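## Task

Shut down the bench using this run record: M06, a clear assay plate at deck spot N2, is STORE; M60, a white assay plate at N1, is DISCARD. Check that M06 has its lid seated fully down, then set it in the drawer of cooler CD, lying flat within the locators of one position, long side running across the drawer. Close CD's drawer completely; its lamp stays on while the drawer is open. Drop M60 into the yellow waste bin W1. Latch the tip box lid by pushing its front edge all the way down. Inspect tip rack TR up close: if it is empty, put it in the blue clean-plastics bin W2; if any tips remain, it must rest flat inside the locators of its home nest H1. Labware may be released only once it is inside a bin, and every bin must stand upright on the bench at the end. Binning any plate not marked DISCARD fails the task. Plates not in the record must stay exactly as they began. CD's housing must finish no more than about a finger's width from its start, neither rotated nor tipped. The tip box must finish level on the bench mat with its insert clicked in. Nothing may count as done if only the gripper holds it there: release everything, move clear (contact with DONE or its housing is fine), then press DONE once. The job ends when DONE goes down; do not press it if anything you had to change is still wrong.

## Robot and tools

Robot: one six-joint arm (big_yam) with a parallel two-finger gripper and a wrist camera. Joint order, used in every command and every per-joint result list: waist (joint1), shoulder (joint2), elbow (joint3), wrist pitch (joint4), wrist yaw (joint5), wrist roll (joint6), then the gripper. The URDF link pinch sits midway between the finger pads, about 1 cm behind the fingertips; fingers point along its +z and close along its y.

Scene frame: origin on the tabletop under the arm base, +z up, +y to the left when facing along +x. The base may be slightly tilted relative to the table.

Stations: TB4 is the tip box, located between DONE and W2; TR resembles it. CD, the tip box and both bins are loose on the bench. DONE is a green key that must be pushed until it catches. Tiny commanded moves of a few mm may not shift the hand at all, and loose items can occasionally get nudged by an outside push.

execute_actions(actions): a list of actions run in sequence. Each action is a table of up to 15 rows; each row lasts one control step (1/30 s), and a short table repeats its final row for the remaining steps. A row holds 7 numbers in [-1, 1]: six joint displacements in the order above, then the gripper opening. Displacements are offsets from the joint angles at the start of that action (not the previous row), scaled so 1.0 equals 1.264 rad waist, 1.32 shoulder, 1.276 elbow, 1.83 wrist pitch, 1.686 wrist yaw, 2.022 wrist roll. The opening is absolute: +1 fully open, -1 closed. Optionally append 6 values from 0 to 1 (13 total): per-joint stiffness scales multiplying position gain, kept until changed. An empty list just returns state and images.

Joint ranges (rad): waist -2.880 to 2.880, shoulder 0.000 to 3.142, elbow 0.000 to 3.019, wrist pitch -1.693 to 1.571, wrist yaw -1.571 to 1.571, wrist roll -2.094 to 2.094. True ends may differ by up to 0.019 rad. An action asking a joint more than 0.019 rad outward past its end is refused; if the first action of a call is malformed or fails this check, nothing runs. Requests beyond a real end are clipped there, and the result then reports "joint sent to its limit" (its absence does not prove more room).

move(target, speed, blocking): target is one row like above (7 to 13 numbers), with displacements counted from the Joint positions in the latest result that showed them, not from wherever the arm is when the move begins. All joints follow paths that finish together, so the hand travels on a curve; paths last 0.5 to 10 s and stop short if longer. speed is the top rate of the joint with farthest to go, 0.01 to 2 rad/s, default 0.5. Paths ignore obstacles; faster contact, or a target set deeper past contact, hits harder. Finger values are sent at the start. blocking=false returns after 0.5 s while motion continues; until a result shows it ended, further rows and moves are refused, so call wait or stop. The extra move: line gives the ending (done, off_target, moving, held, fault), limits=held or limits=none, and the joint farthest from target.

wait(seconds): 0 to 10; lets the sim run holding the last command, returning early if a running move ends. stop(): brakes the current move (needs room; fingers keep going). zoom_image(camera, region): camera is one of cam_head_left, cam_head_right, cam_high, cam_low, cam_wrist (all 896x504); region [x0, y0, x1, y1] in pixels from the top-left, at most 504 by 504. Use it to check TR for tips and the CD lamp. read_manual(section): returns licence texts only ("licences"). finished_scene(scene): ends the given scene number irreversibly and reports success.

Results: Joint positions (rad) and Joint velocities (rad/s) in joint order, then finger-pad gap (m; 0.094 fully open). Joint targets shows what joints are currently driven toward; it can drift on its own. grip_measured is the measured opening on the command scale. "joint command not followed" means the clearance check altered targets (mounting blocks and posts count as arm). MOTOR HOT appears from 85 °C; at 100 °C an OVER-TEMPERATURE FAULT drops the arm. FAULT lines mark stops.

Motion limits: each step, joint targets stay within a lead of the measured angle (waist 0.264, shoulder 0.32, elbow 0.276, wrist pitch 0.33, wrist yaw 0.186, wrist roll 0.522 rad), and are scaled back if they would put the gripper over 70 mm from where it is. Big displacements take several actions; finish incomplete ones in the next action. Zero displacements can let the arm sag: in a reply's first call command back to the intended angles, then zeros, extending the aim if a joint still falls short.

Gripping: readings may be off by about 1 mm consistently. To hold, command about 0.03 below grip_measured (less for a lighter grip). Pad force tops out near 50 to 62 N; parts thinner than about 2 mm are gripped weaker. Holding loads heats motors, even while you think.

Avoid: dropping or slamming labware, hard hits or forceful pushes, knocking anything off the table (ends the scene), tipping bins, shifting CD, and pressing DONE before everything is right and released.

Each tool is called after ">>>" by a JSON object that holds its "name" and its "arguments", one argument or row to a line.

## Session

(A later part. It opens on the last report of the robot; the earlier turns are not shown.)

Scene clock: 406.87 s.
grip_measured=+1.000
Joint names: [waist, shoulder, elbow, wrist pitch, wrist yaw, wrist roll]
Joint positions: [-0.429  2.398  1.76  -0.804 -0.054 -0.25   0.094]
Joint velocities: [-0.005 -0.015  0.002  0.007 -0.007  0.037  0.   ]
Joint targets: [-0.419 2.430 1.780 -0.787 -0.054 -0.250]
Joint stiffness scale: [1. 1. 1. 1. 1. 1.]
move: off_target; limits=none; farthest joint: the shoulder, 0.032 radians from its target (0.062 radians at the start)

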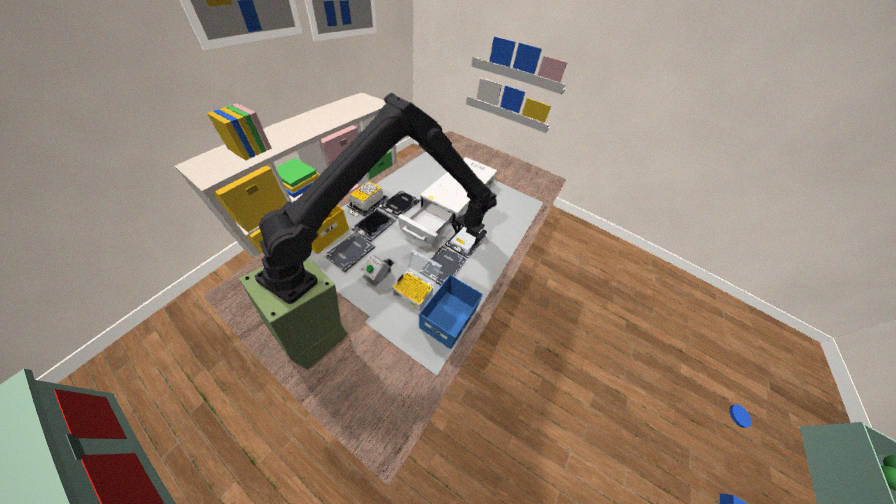

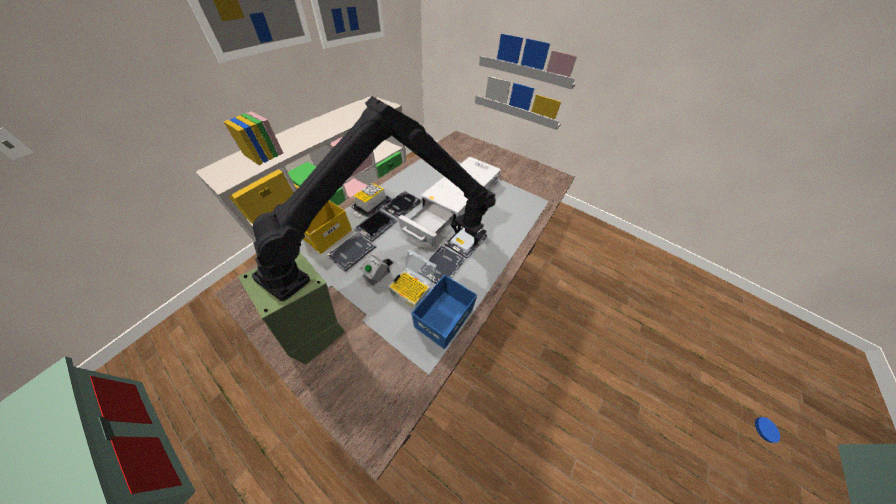

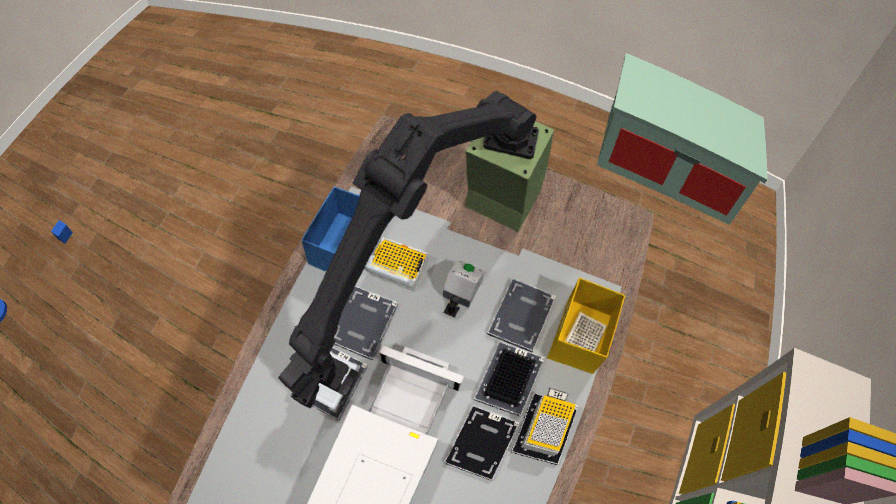

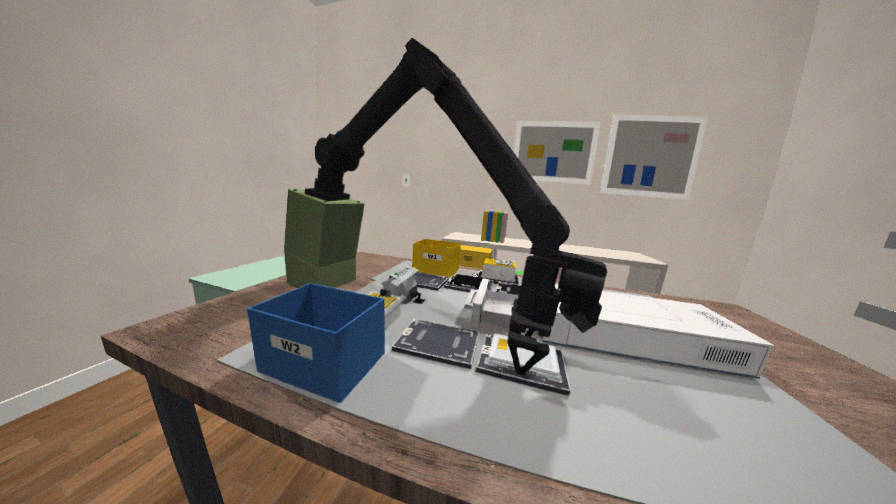

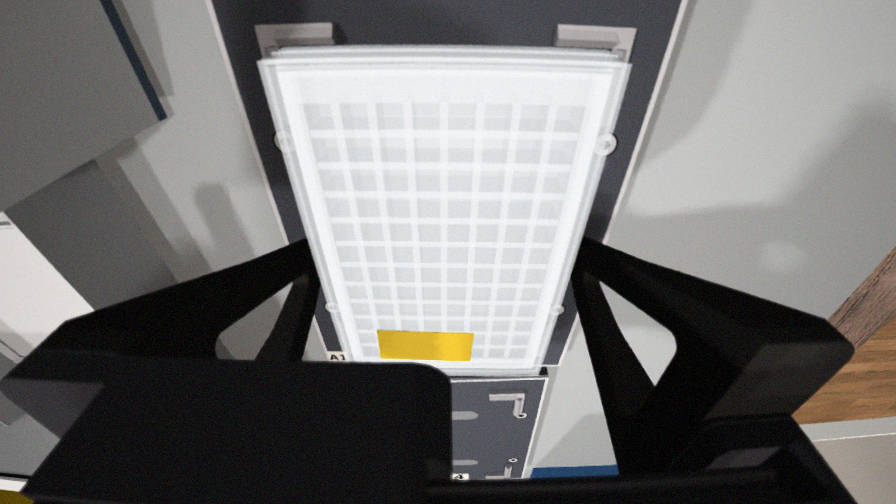

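Go a touch more to find the nest surface, then close.

>>> {"name": "move", "arguments": {
  "target": [0.008,0.033,0.015,0.012,0,0,1],
  "speed": 0.03
}}

>>> {"name": "move", "arguments": {
  "target": [0,0.012,0.015,0.005,0,0,0.79],
  "speed": 0.03
}}

>>> {"name": "zoom_image", "arguments": {
  "camera": "cam_low",
  "region": [465,315,585,400]
}}

Scene clock: 412.97 s.
grip_measured=+1.000
Joint names: [waist, shoulder, elbow, wrist pitch, wrist yaw, wrist roll]
Joint positions: [-0.429  2.398  1.76  -0.803 -0.054 -0.25   0.094]
Joint velocities: [-0.005 -0.005  0.012  0.017 -0.007  0.007  0.   ]
Joint targets: [-0.419 2.441 1.780 -0.782 -0.054 -0.250]
Joint stiffness scale: [1. 1. 1. 1. 1. 1.]
move: off_target; limits=none; farthest joint: the shoulder, 0.043 radians from its target (0.044 radians at the start)

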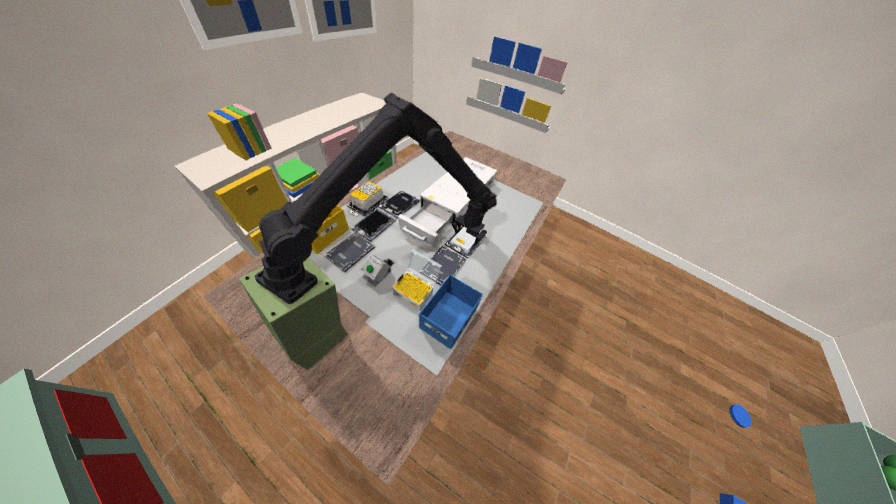

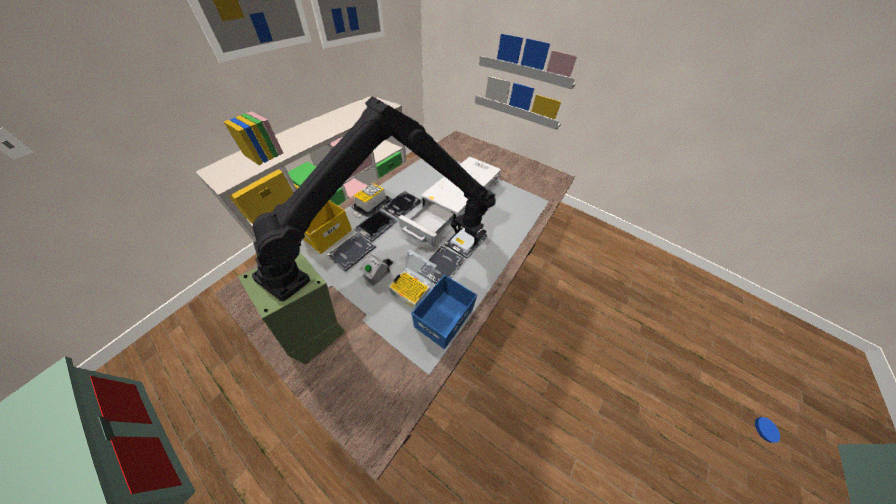

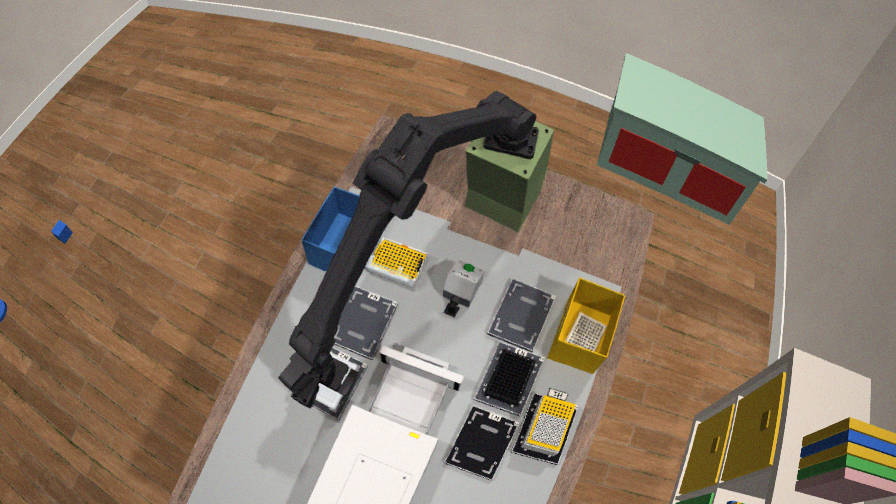

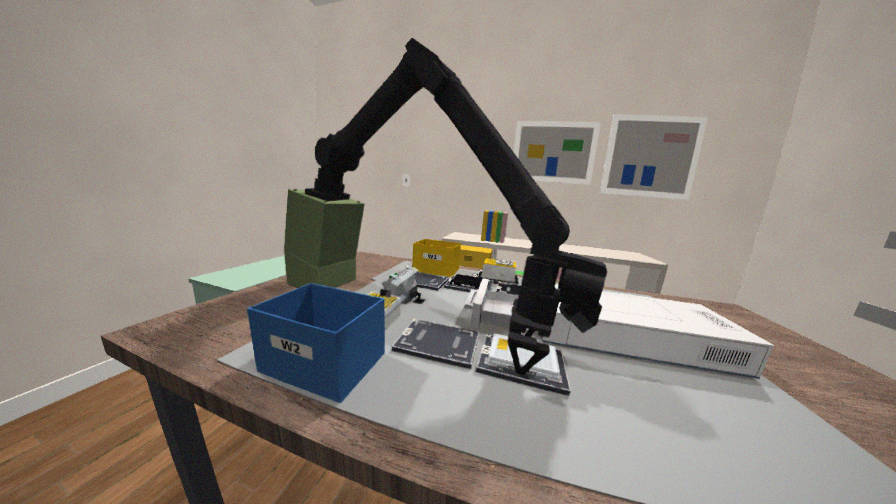

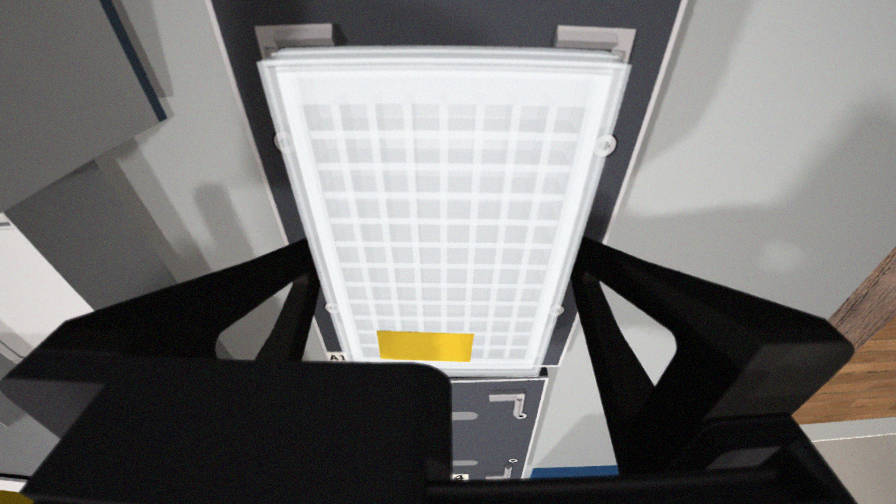

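Scene clock: 413.83 s.
grip_measured=+0.805
Joint names: [waist, shoulder, elbow, wrist pitch, wrist yaw, wrist roll]
Joint positions: [-0.429  2.398  1.76  -0.803 -0.055 -0.25   0.085]
Joint velocities: [ 0.005 -0.015 -0.022  0.002  0.051 -0.022 -0.   ]
Joint targets: [-0.429 2.414 1.780 -0.793 -0.054 -0.250]
Joint stiffness scale: [1. 1. 1. 1. 1. 1.]
move: done; limits=none; farthest joint: the elbow, 0.019 radians from its target (0.019 radians at the start)

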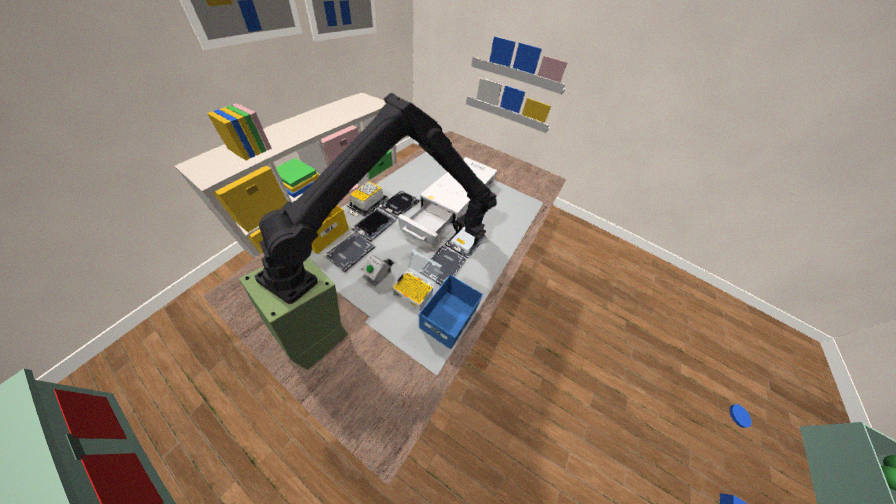

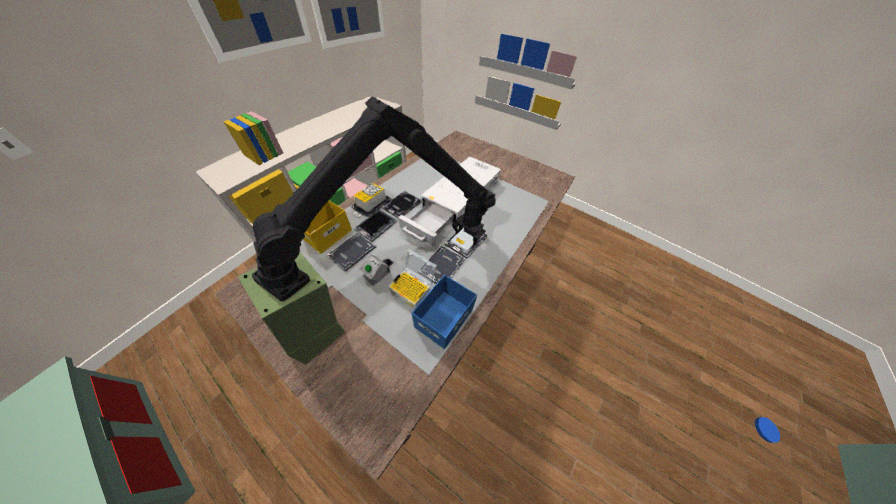

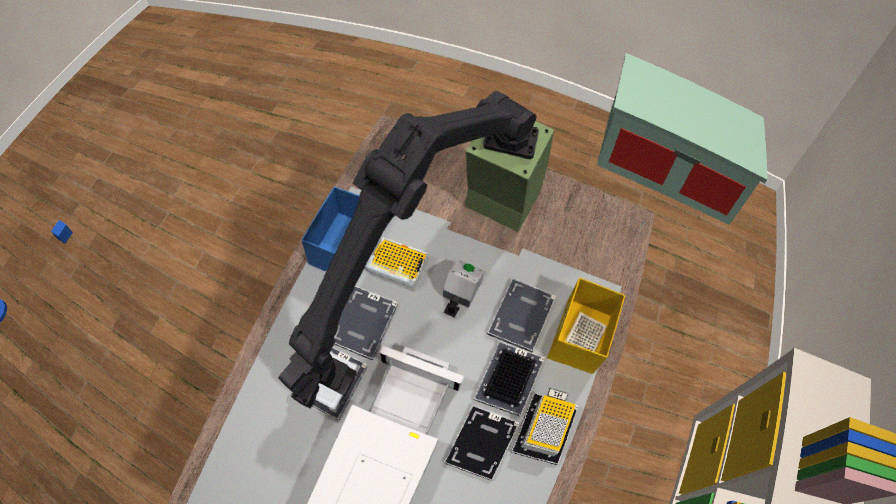

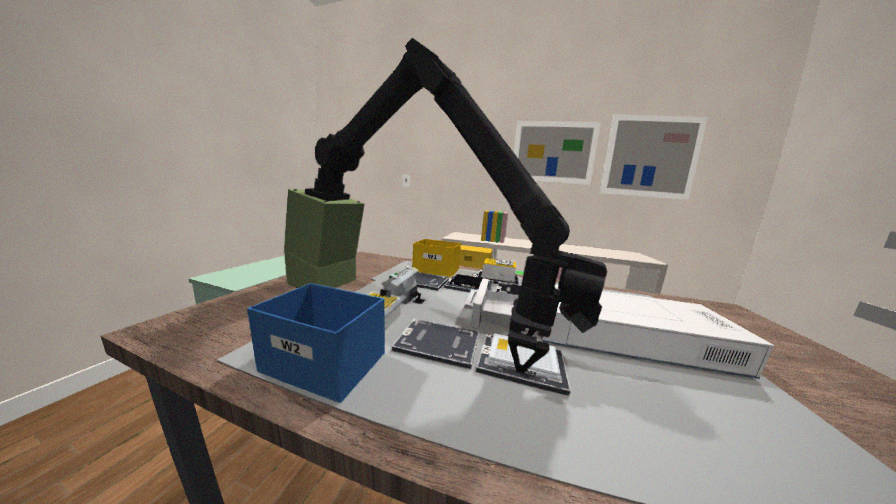

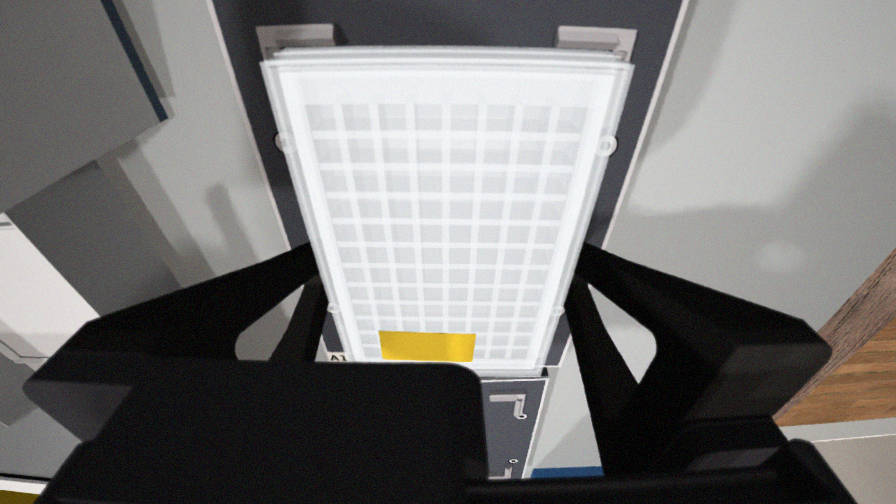

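Region (465, 315, 585, 400) of cam_low's 896x504 image, scaled by 4.200, with more detail than that image has; it fills the top 357 rows of this view, and the rest is white.

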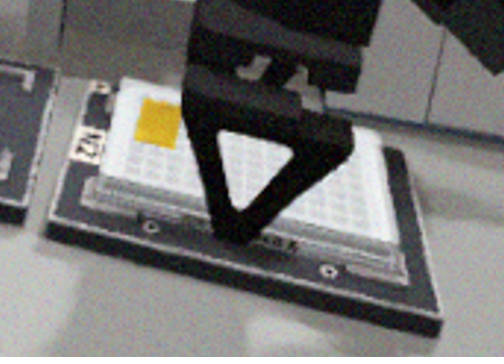

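>>> {"name": "execute_actions", "arguments": {
  "actions": [
    [[0,0.005,0.015,0,0,0,0.772]]
  ]
}}

>>> {"name": "move", "arguments": {
  "target": [0,-0.045,0.0,-0.03,0,0,0.772],
  "speed": 0.06
}}

>>> {"name": "zoom_image", "arguments": {
  "camera": "cam_low",
  "region": [465,300,585,400]
}}

Scene clock: 418.10 s.
grip_measured=+0.797
Joint names: [waist, shoulder, elbow, wrist pitch, wrist yaw, wrist roll]
Joint positions: [-0.429  2.398  1.76  -0.803 -0.055 -0.25   0.084]
Joint velocities: [-0.015 -0.005  0.012 -0.007 -0.007  0.037  0.   ]
Joint targets: [-0.429 2.405 1.780 -0.803 -0.055 -0.250]
Joint stiffness scale: [1. 1. 1. 1. 1. 1.]

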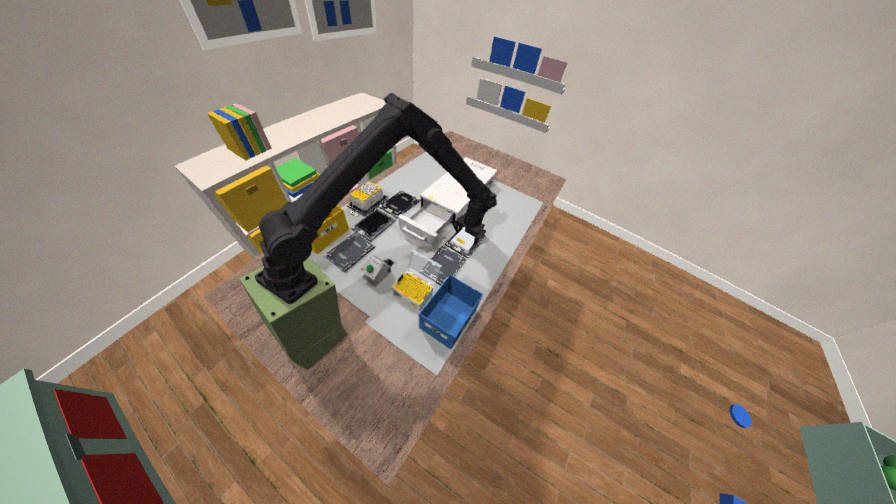

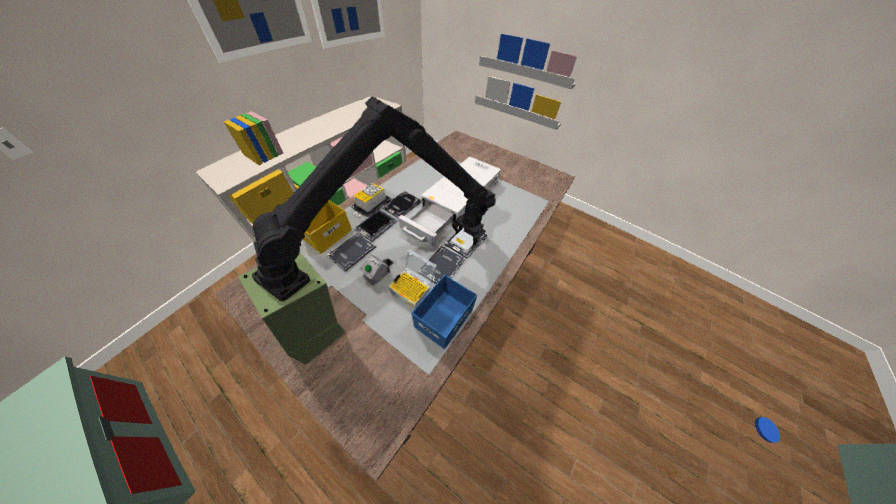

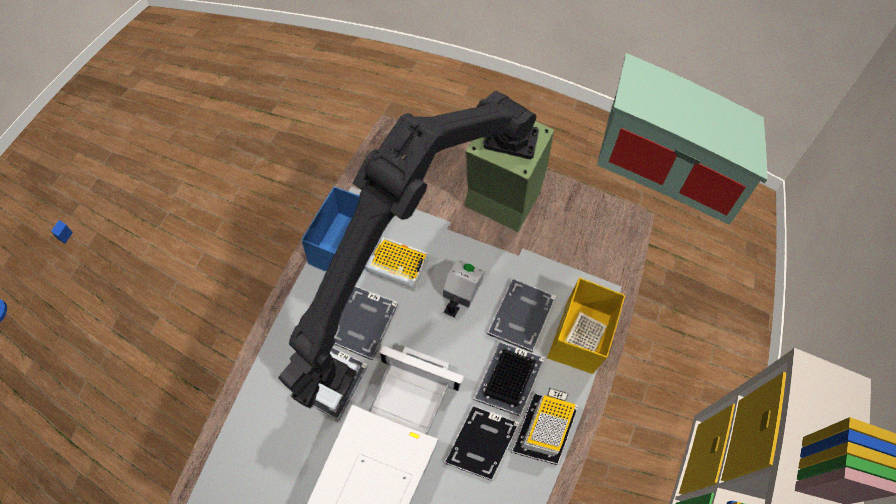

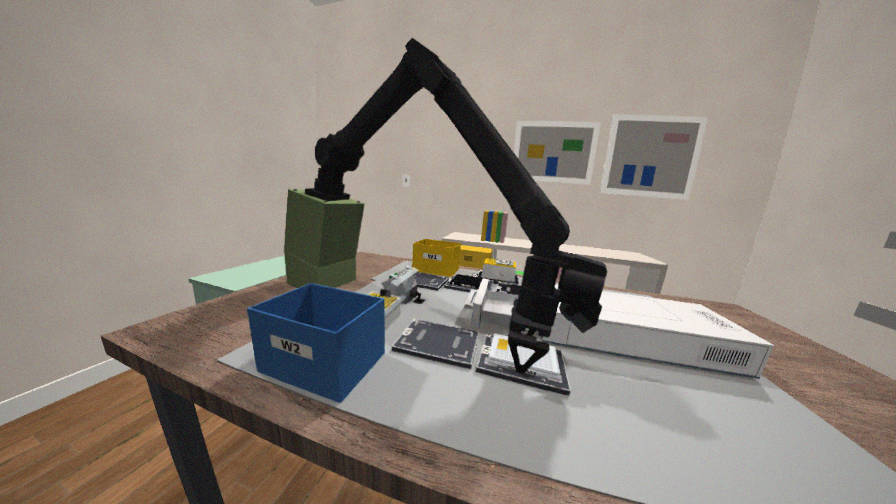

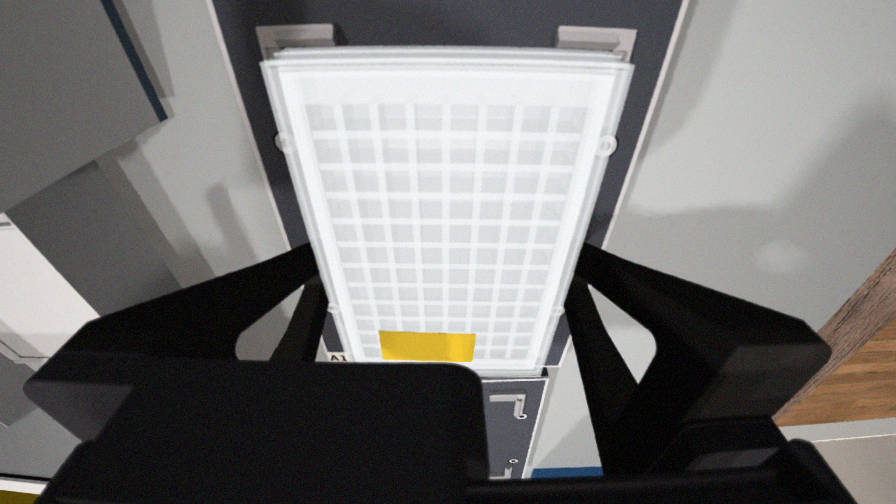

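Scene clock: 419.43 s.
grip_measured=+0.797
Joint names: [waist, shoulder, elbow, wrist pitch, wrist yaw, wrist roll]
Joint positions: [-0.429  2.351  1.76  -0.841 -0.055 -0.25   0.084]
Joint velocities: [-0.005 -0.015 -0.007 -0.002 -0.007  0.037  0.   ]
Joint targets: [-0.429 2.339 1.760 -0.857 -0.055 -0.250]
Joint stiffness scale: [1. 1. 1. 1. 1. 1.]
move: done; limits=none; farthest joint: the wrist pitch, 0.017 radians from its target (0.055 radians at the start)

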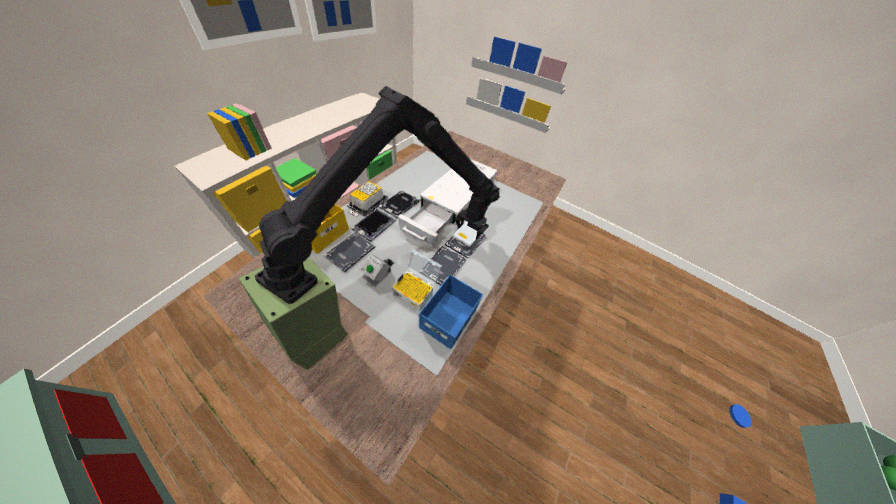

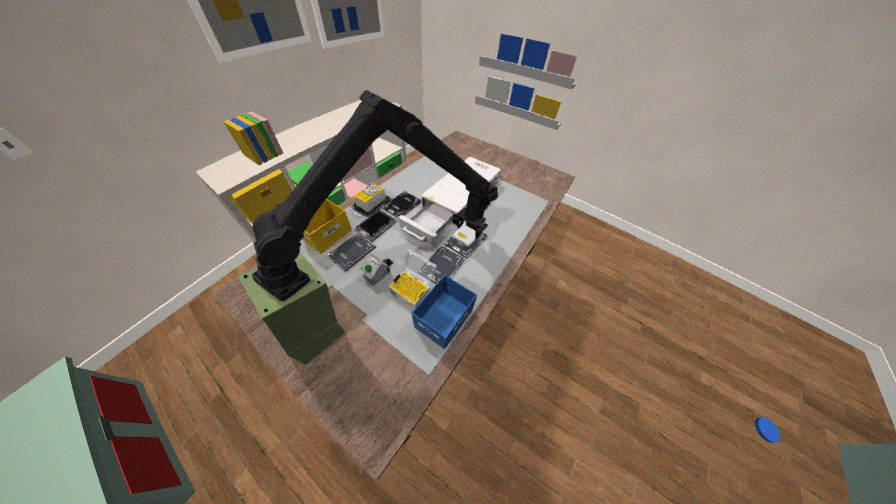

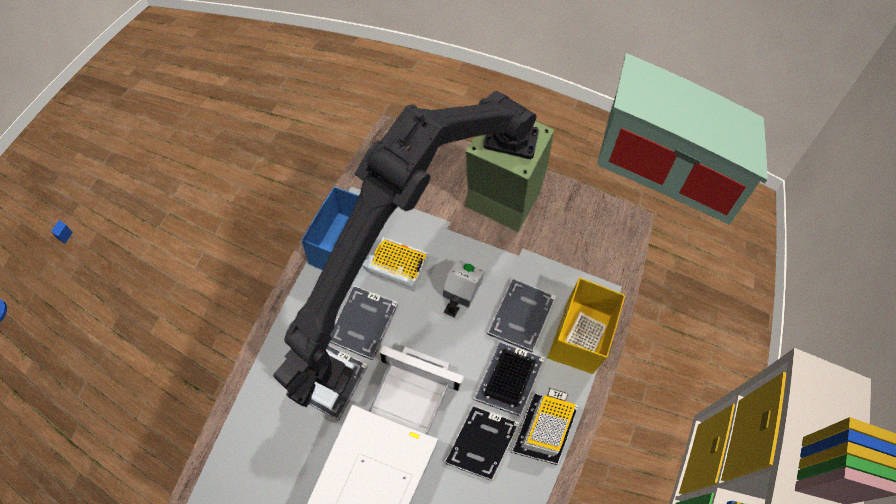

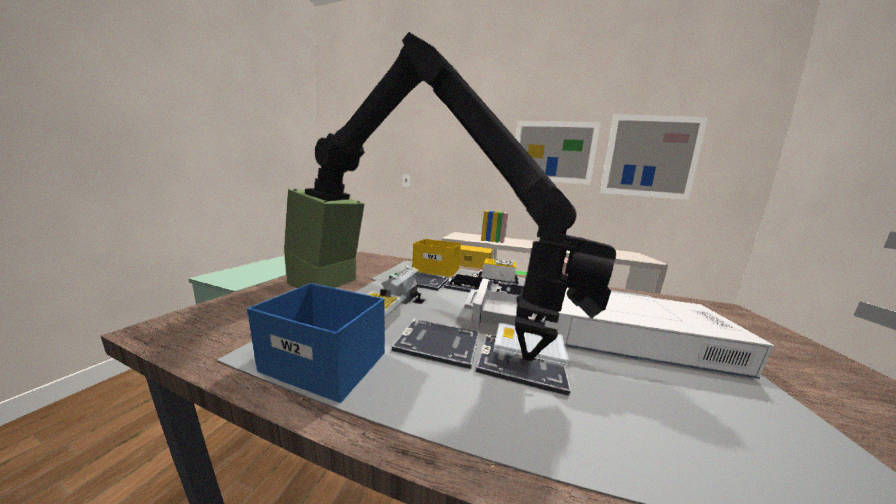

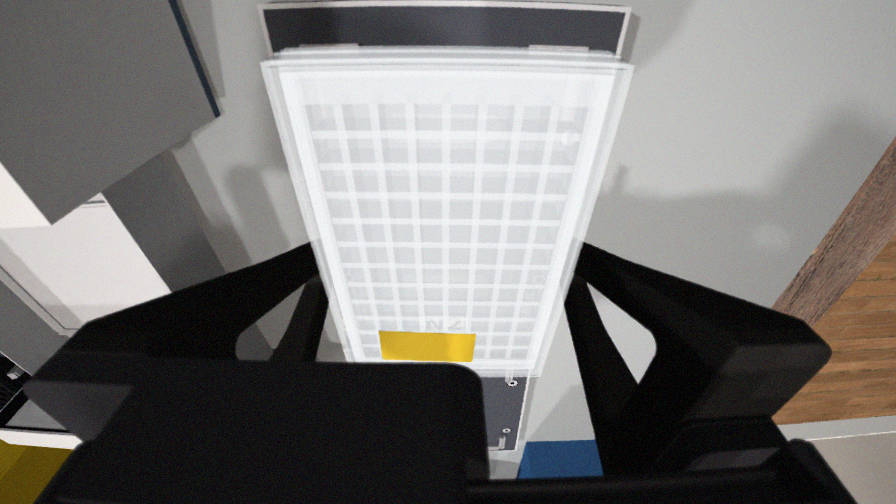

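Region (465, 300, 585, 400) of cam_low's 896x504 image, scaled by 4.200, with more detail than that image has.

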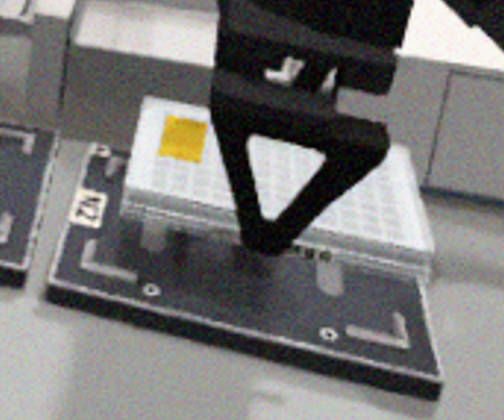

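>>> {"name": "move", "arguments": {
  "target": [0,-0.175,-0.107,-0.064,0,0,0.772],
  "speed": 0.2
}}

Scene clock: 424.53 s.
grip_measured=+0.797
Joint names: [waist, shoulder, elbow, wrist pitch, wrist yaw, wrist roll]
Joint positions: [-0.429  2.125  1.631 -0.943 -0.055 -0.25   0.084]
Joint velocities: [-0.005  0.005  0.002 -0.007  0.007 -0.022  0.   ]
Joint targets: [-0.429 2.119 1.624 -0.958 -0.055 -0.250]
Joint stiffness scale: [1. 1. 1. 1. 1. 1.]
move: done; limits=none; farthest joint: the wrist pitch, 0.015 radians from its target (0.117 radians at the start)

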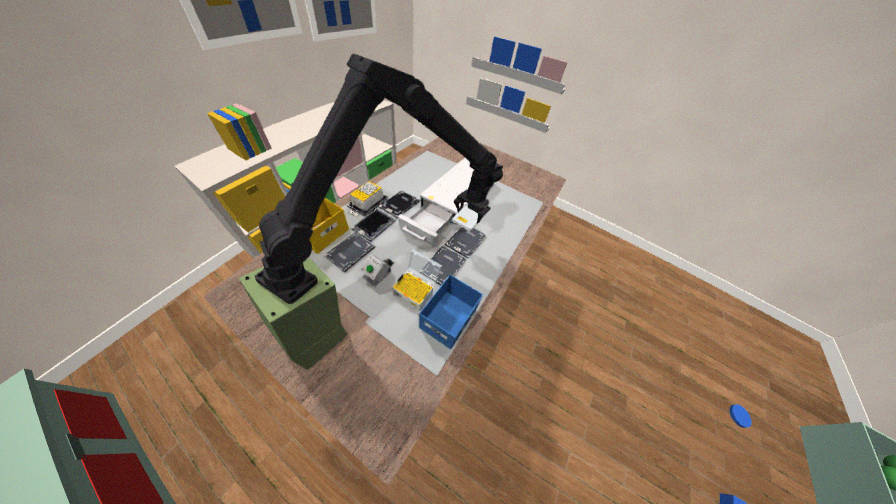

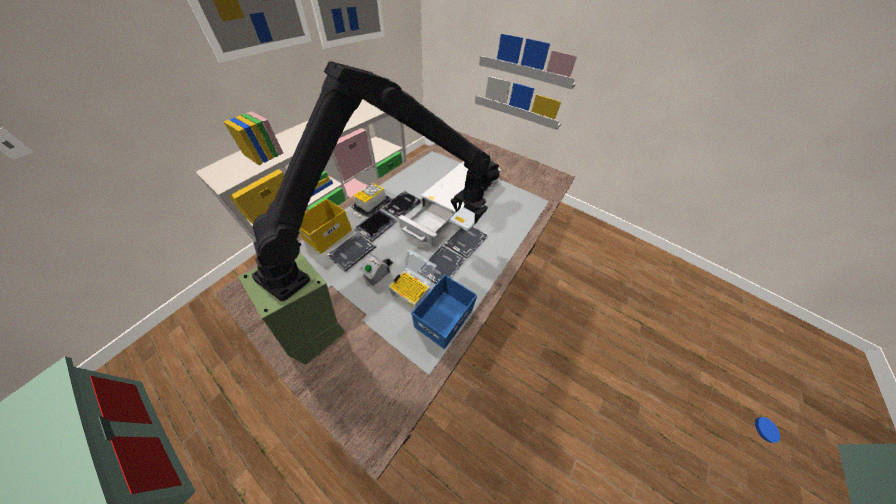

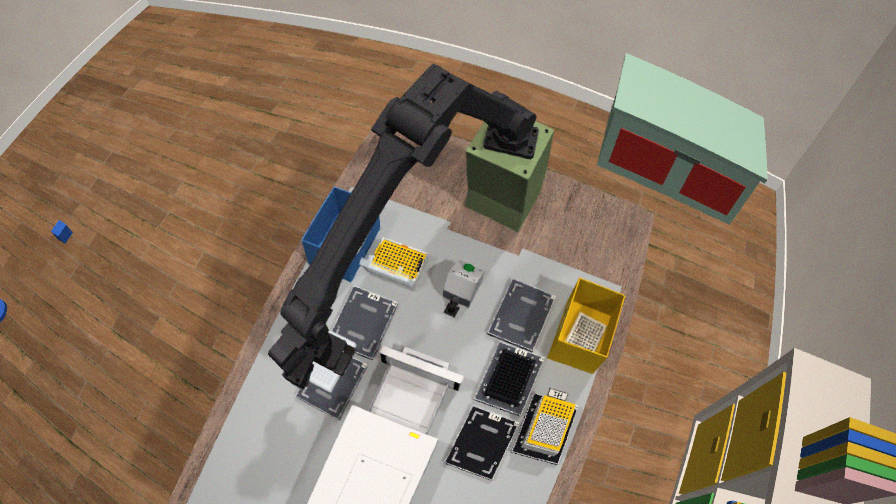

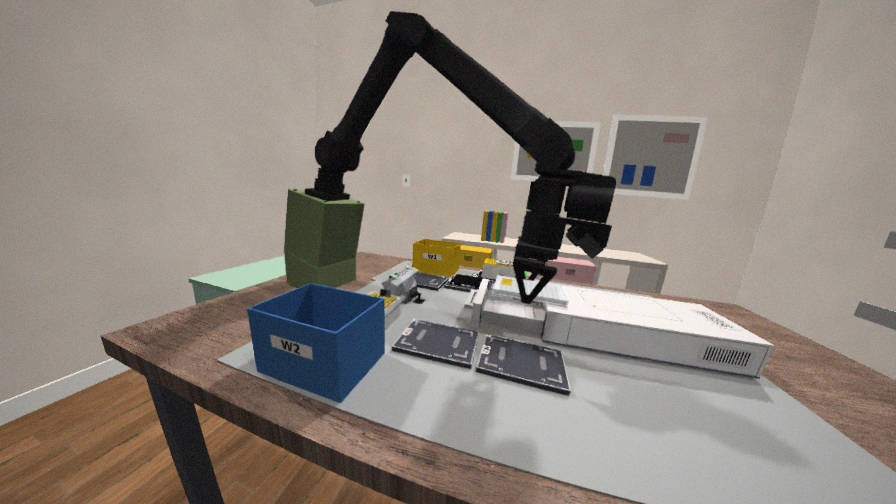

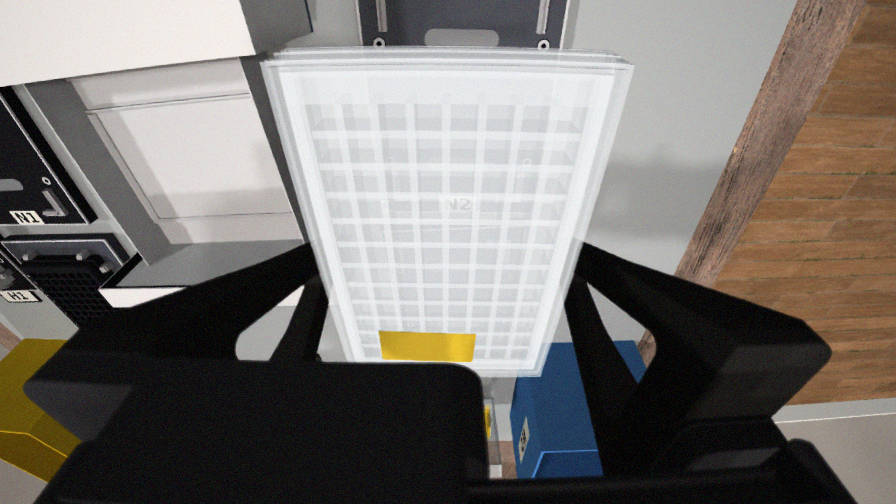

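>>> {"name": "move", "arguments": {
  "target": [0.223,-0.04,-0.144,0.084,0.023,-0.665,0.772],
  "speed": 0.5
}}

Scene clock: 431.03 s.
grip_measured=+0.797
Joint names: [waist, shoulder, elbow, wrist pitch, wrist yaw, wrist roll]
Joint positions: [-0.152  2.087  1.454 -0.805 -0.019 -1.579  0.084]
Joint velocities: [-0.005  0.005  0.017 -0.017  0.022 -0.037  0.001]
Joint targets: [-0.147 2.072 1.447 -0.789 -0.016 -1.594]
Joint stiffness scale: [1. 1. 1. 1. 1. 1.]
move: done; limits=none; farthest joint: the wrist pitch, 0.016 radians from its target (0.153 radians at the start)

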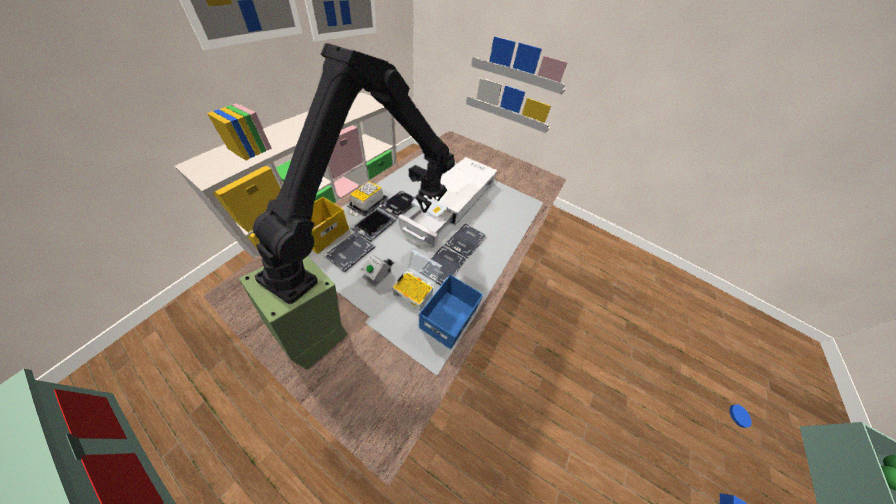

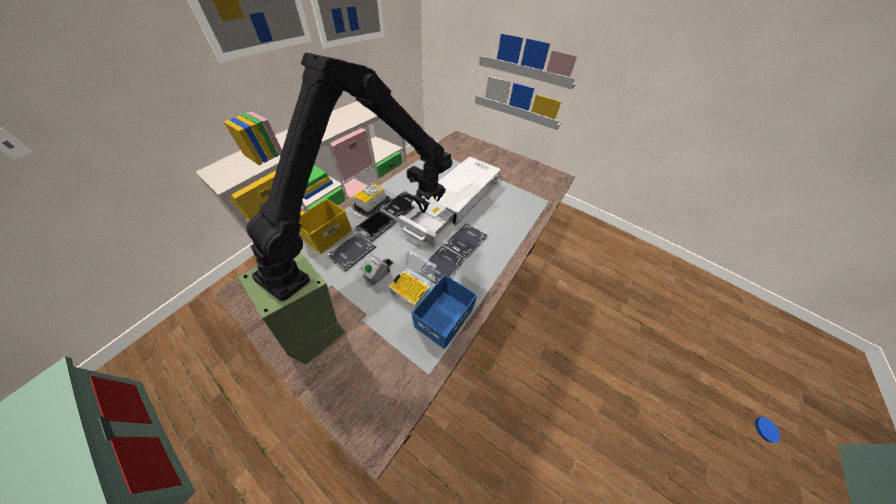

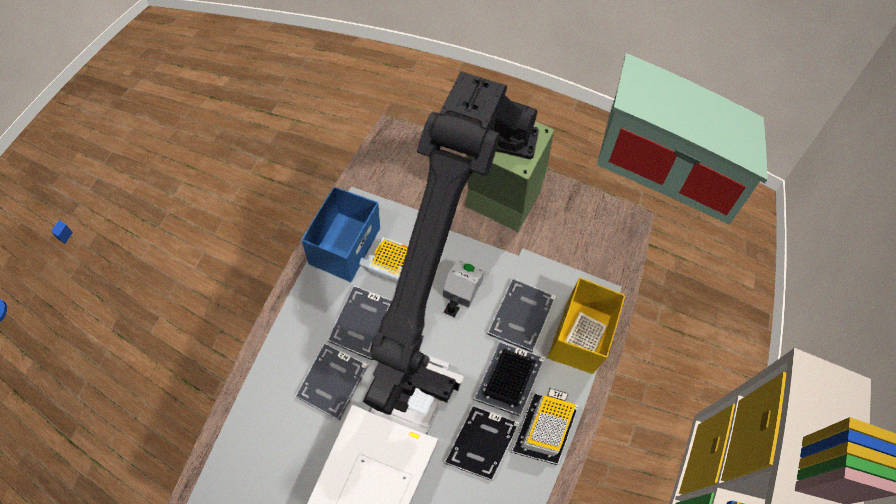

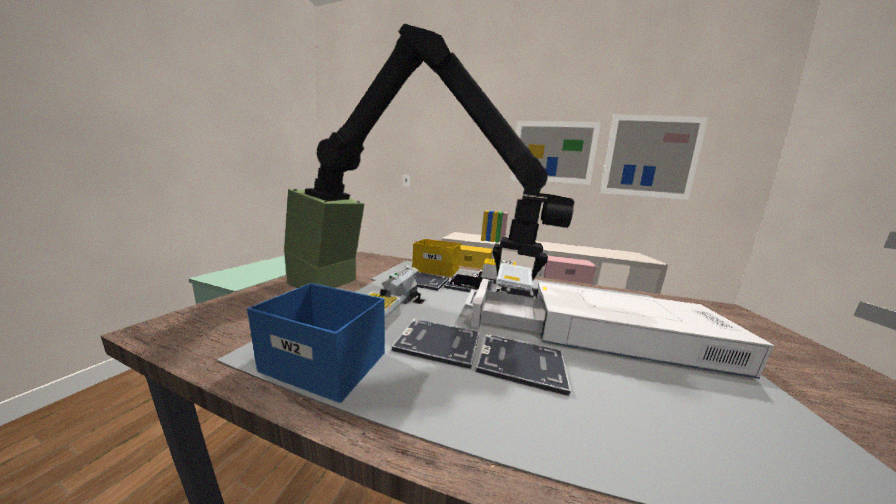

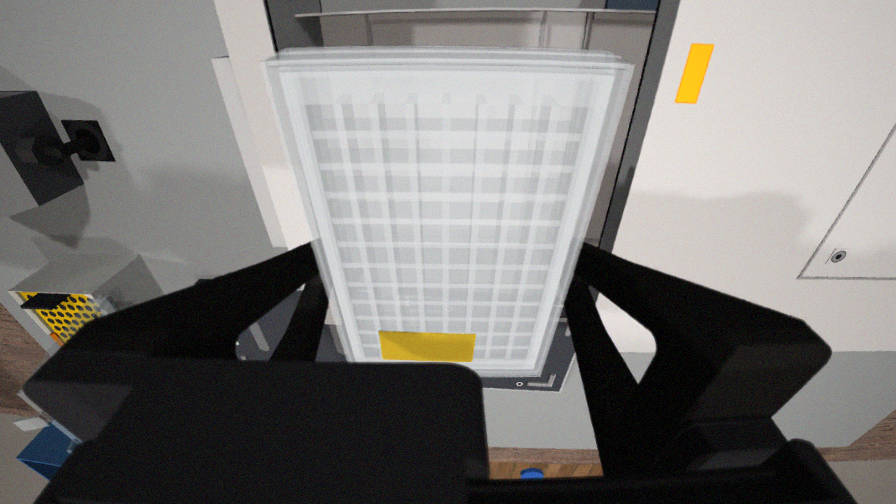

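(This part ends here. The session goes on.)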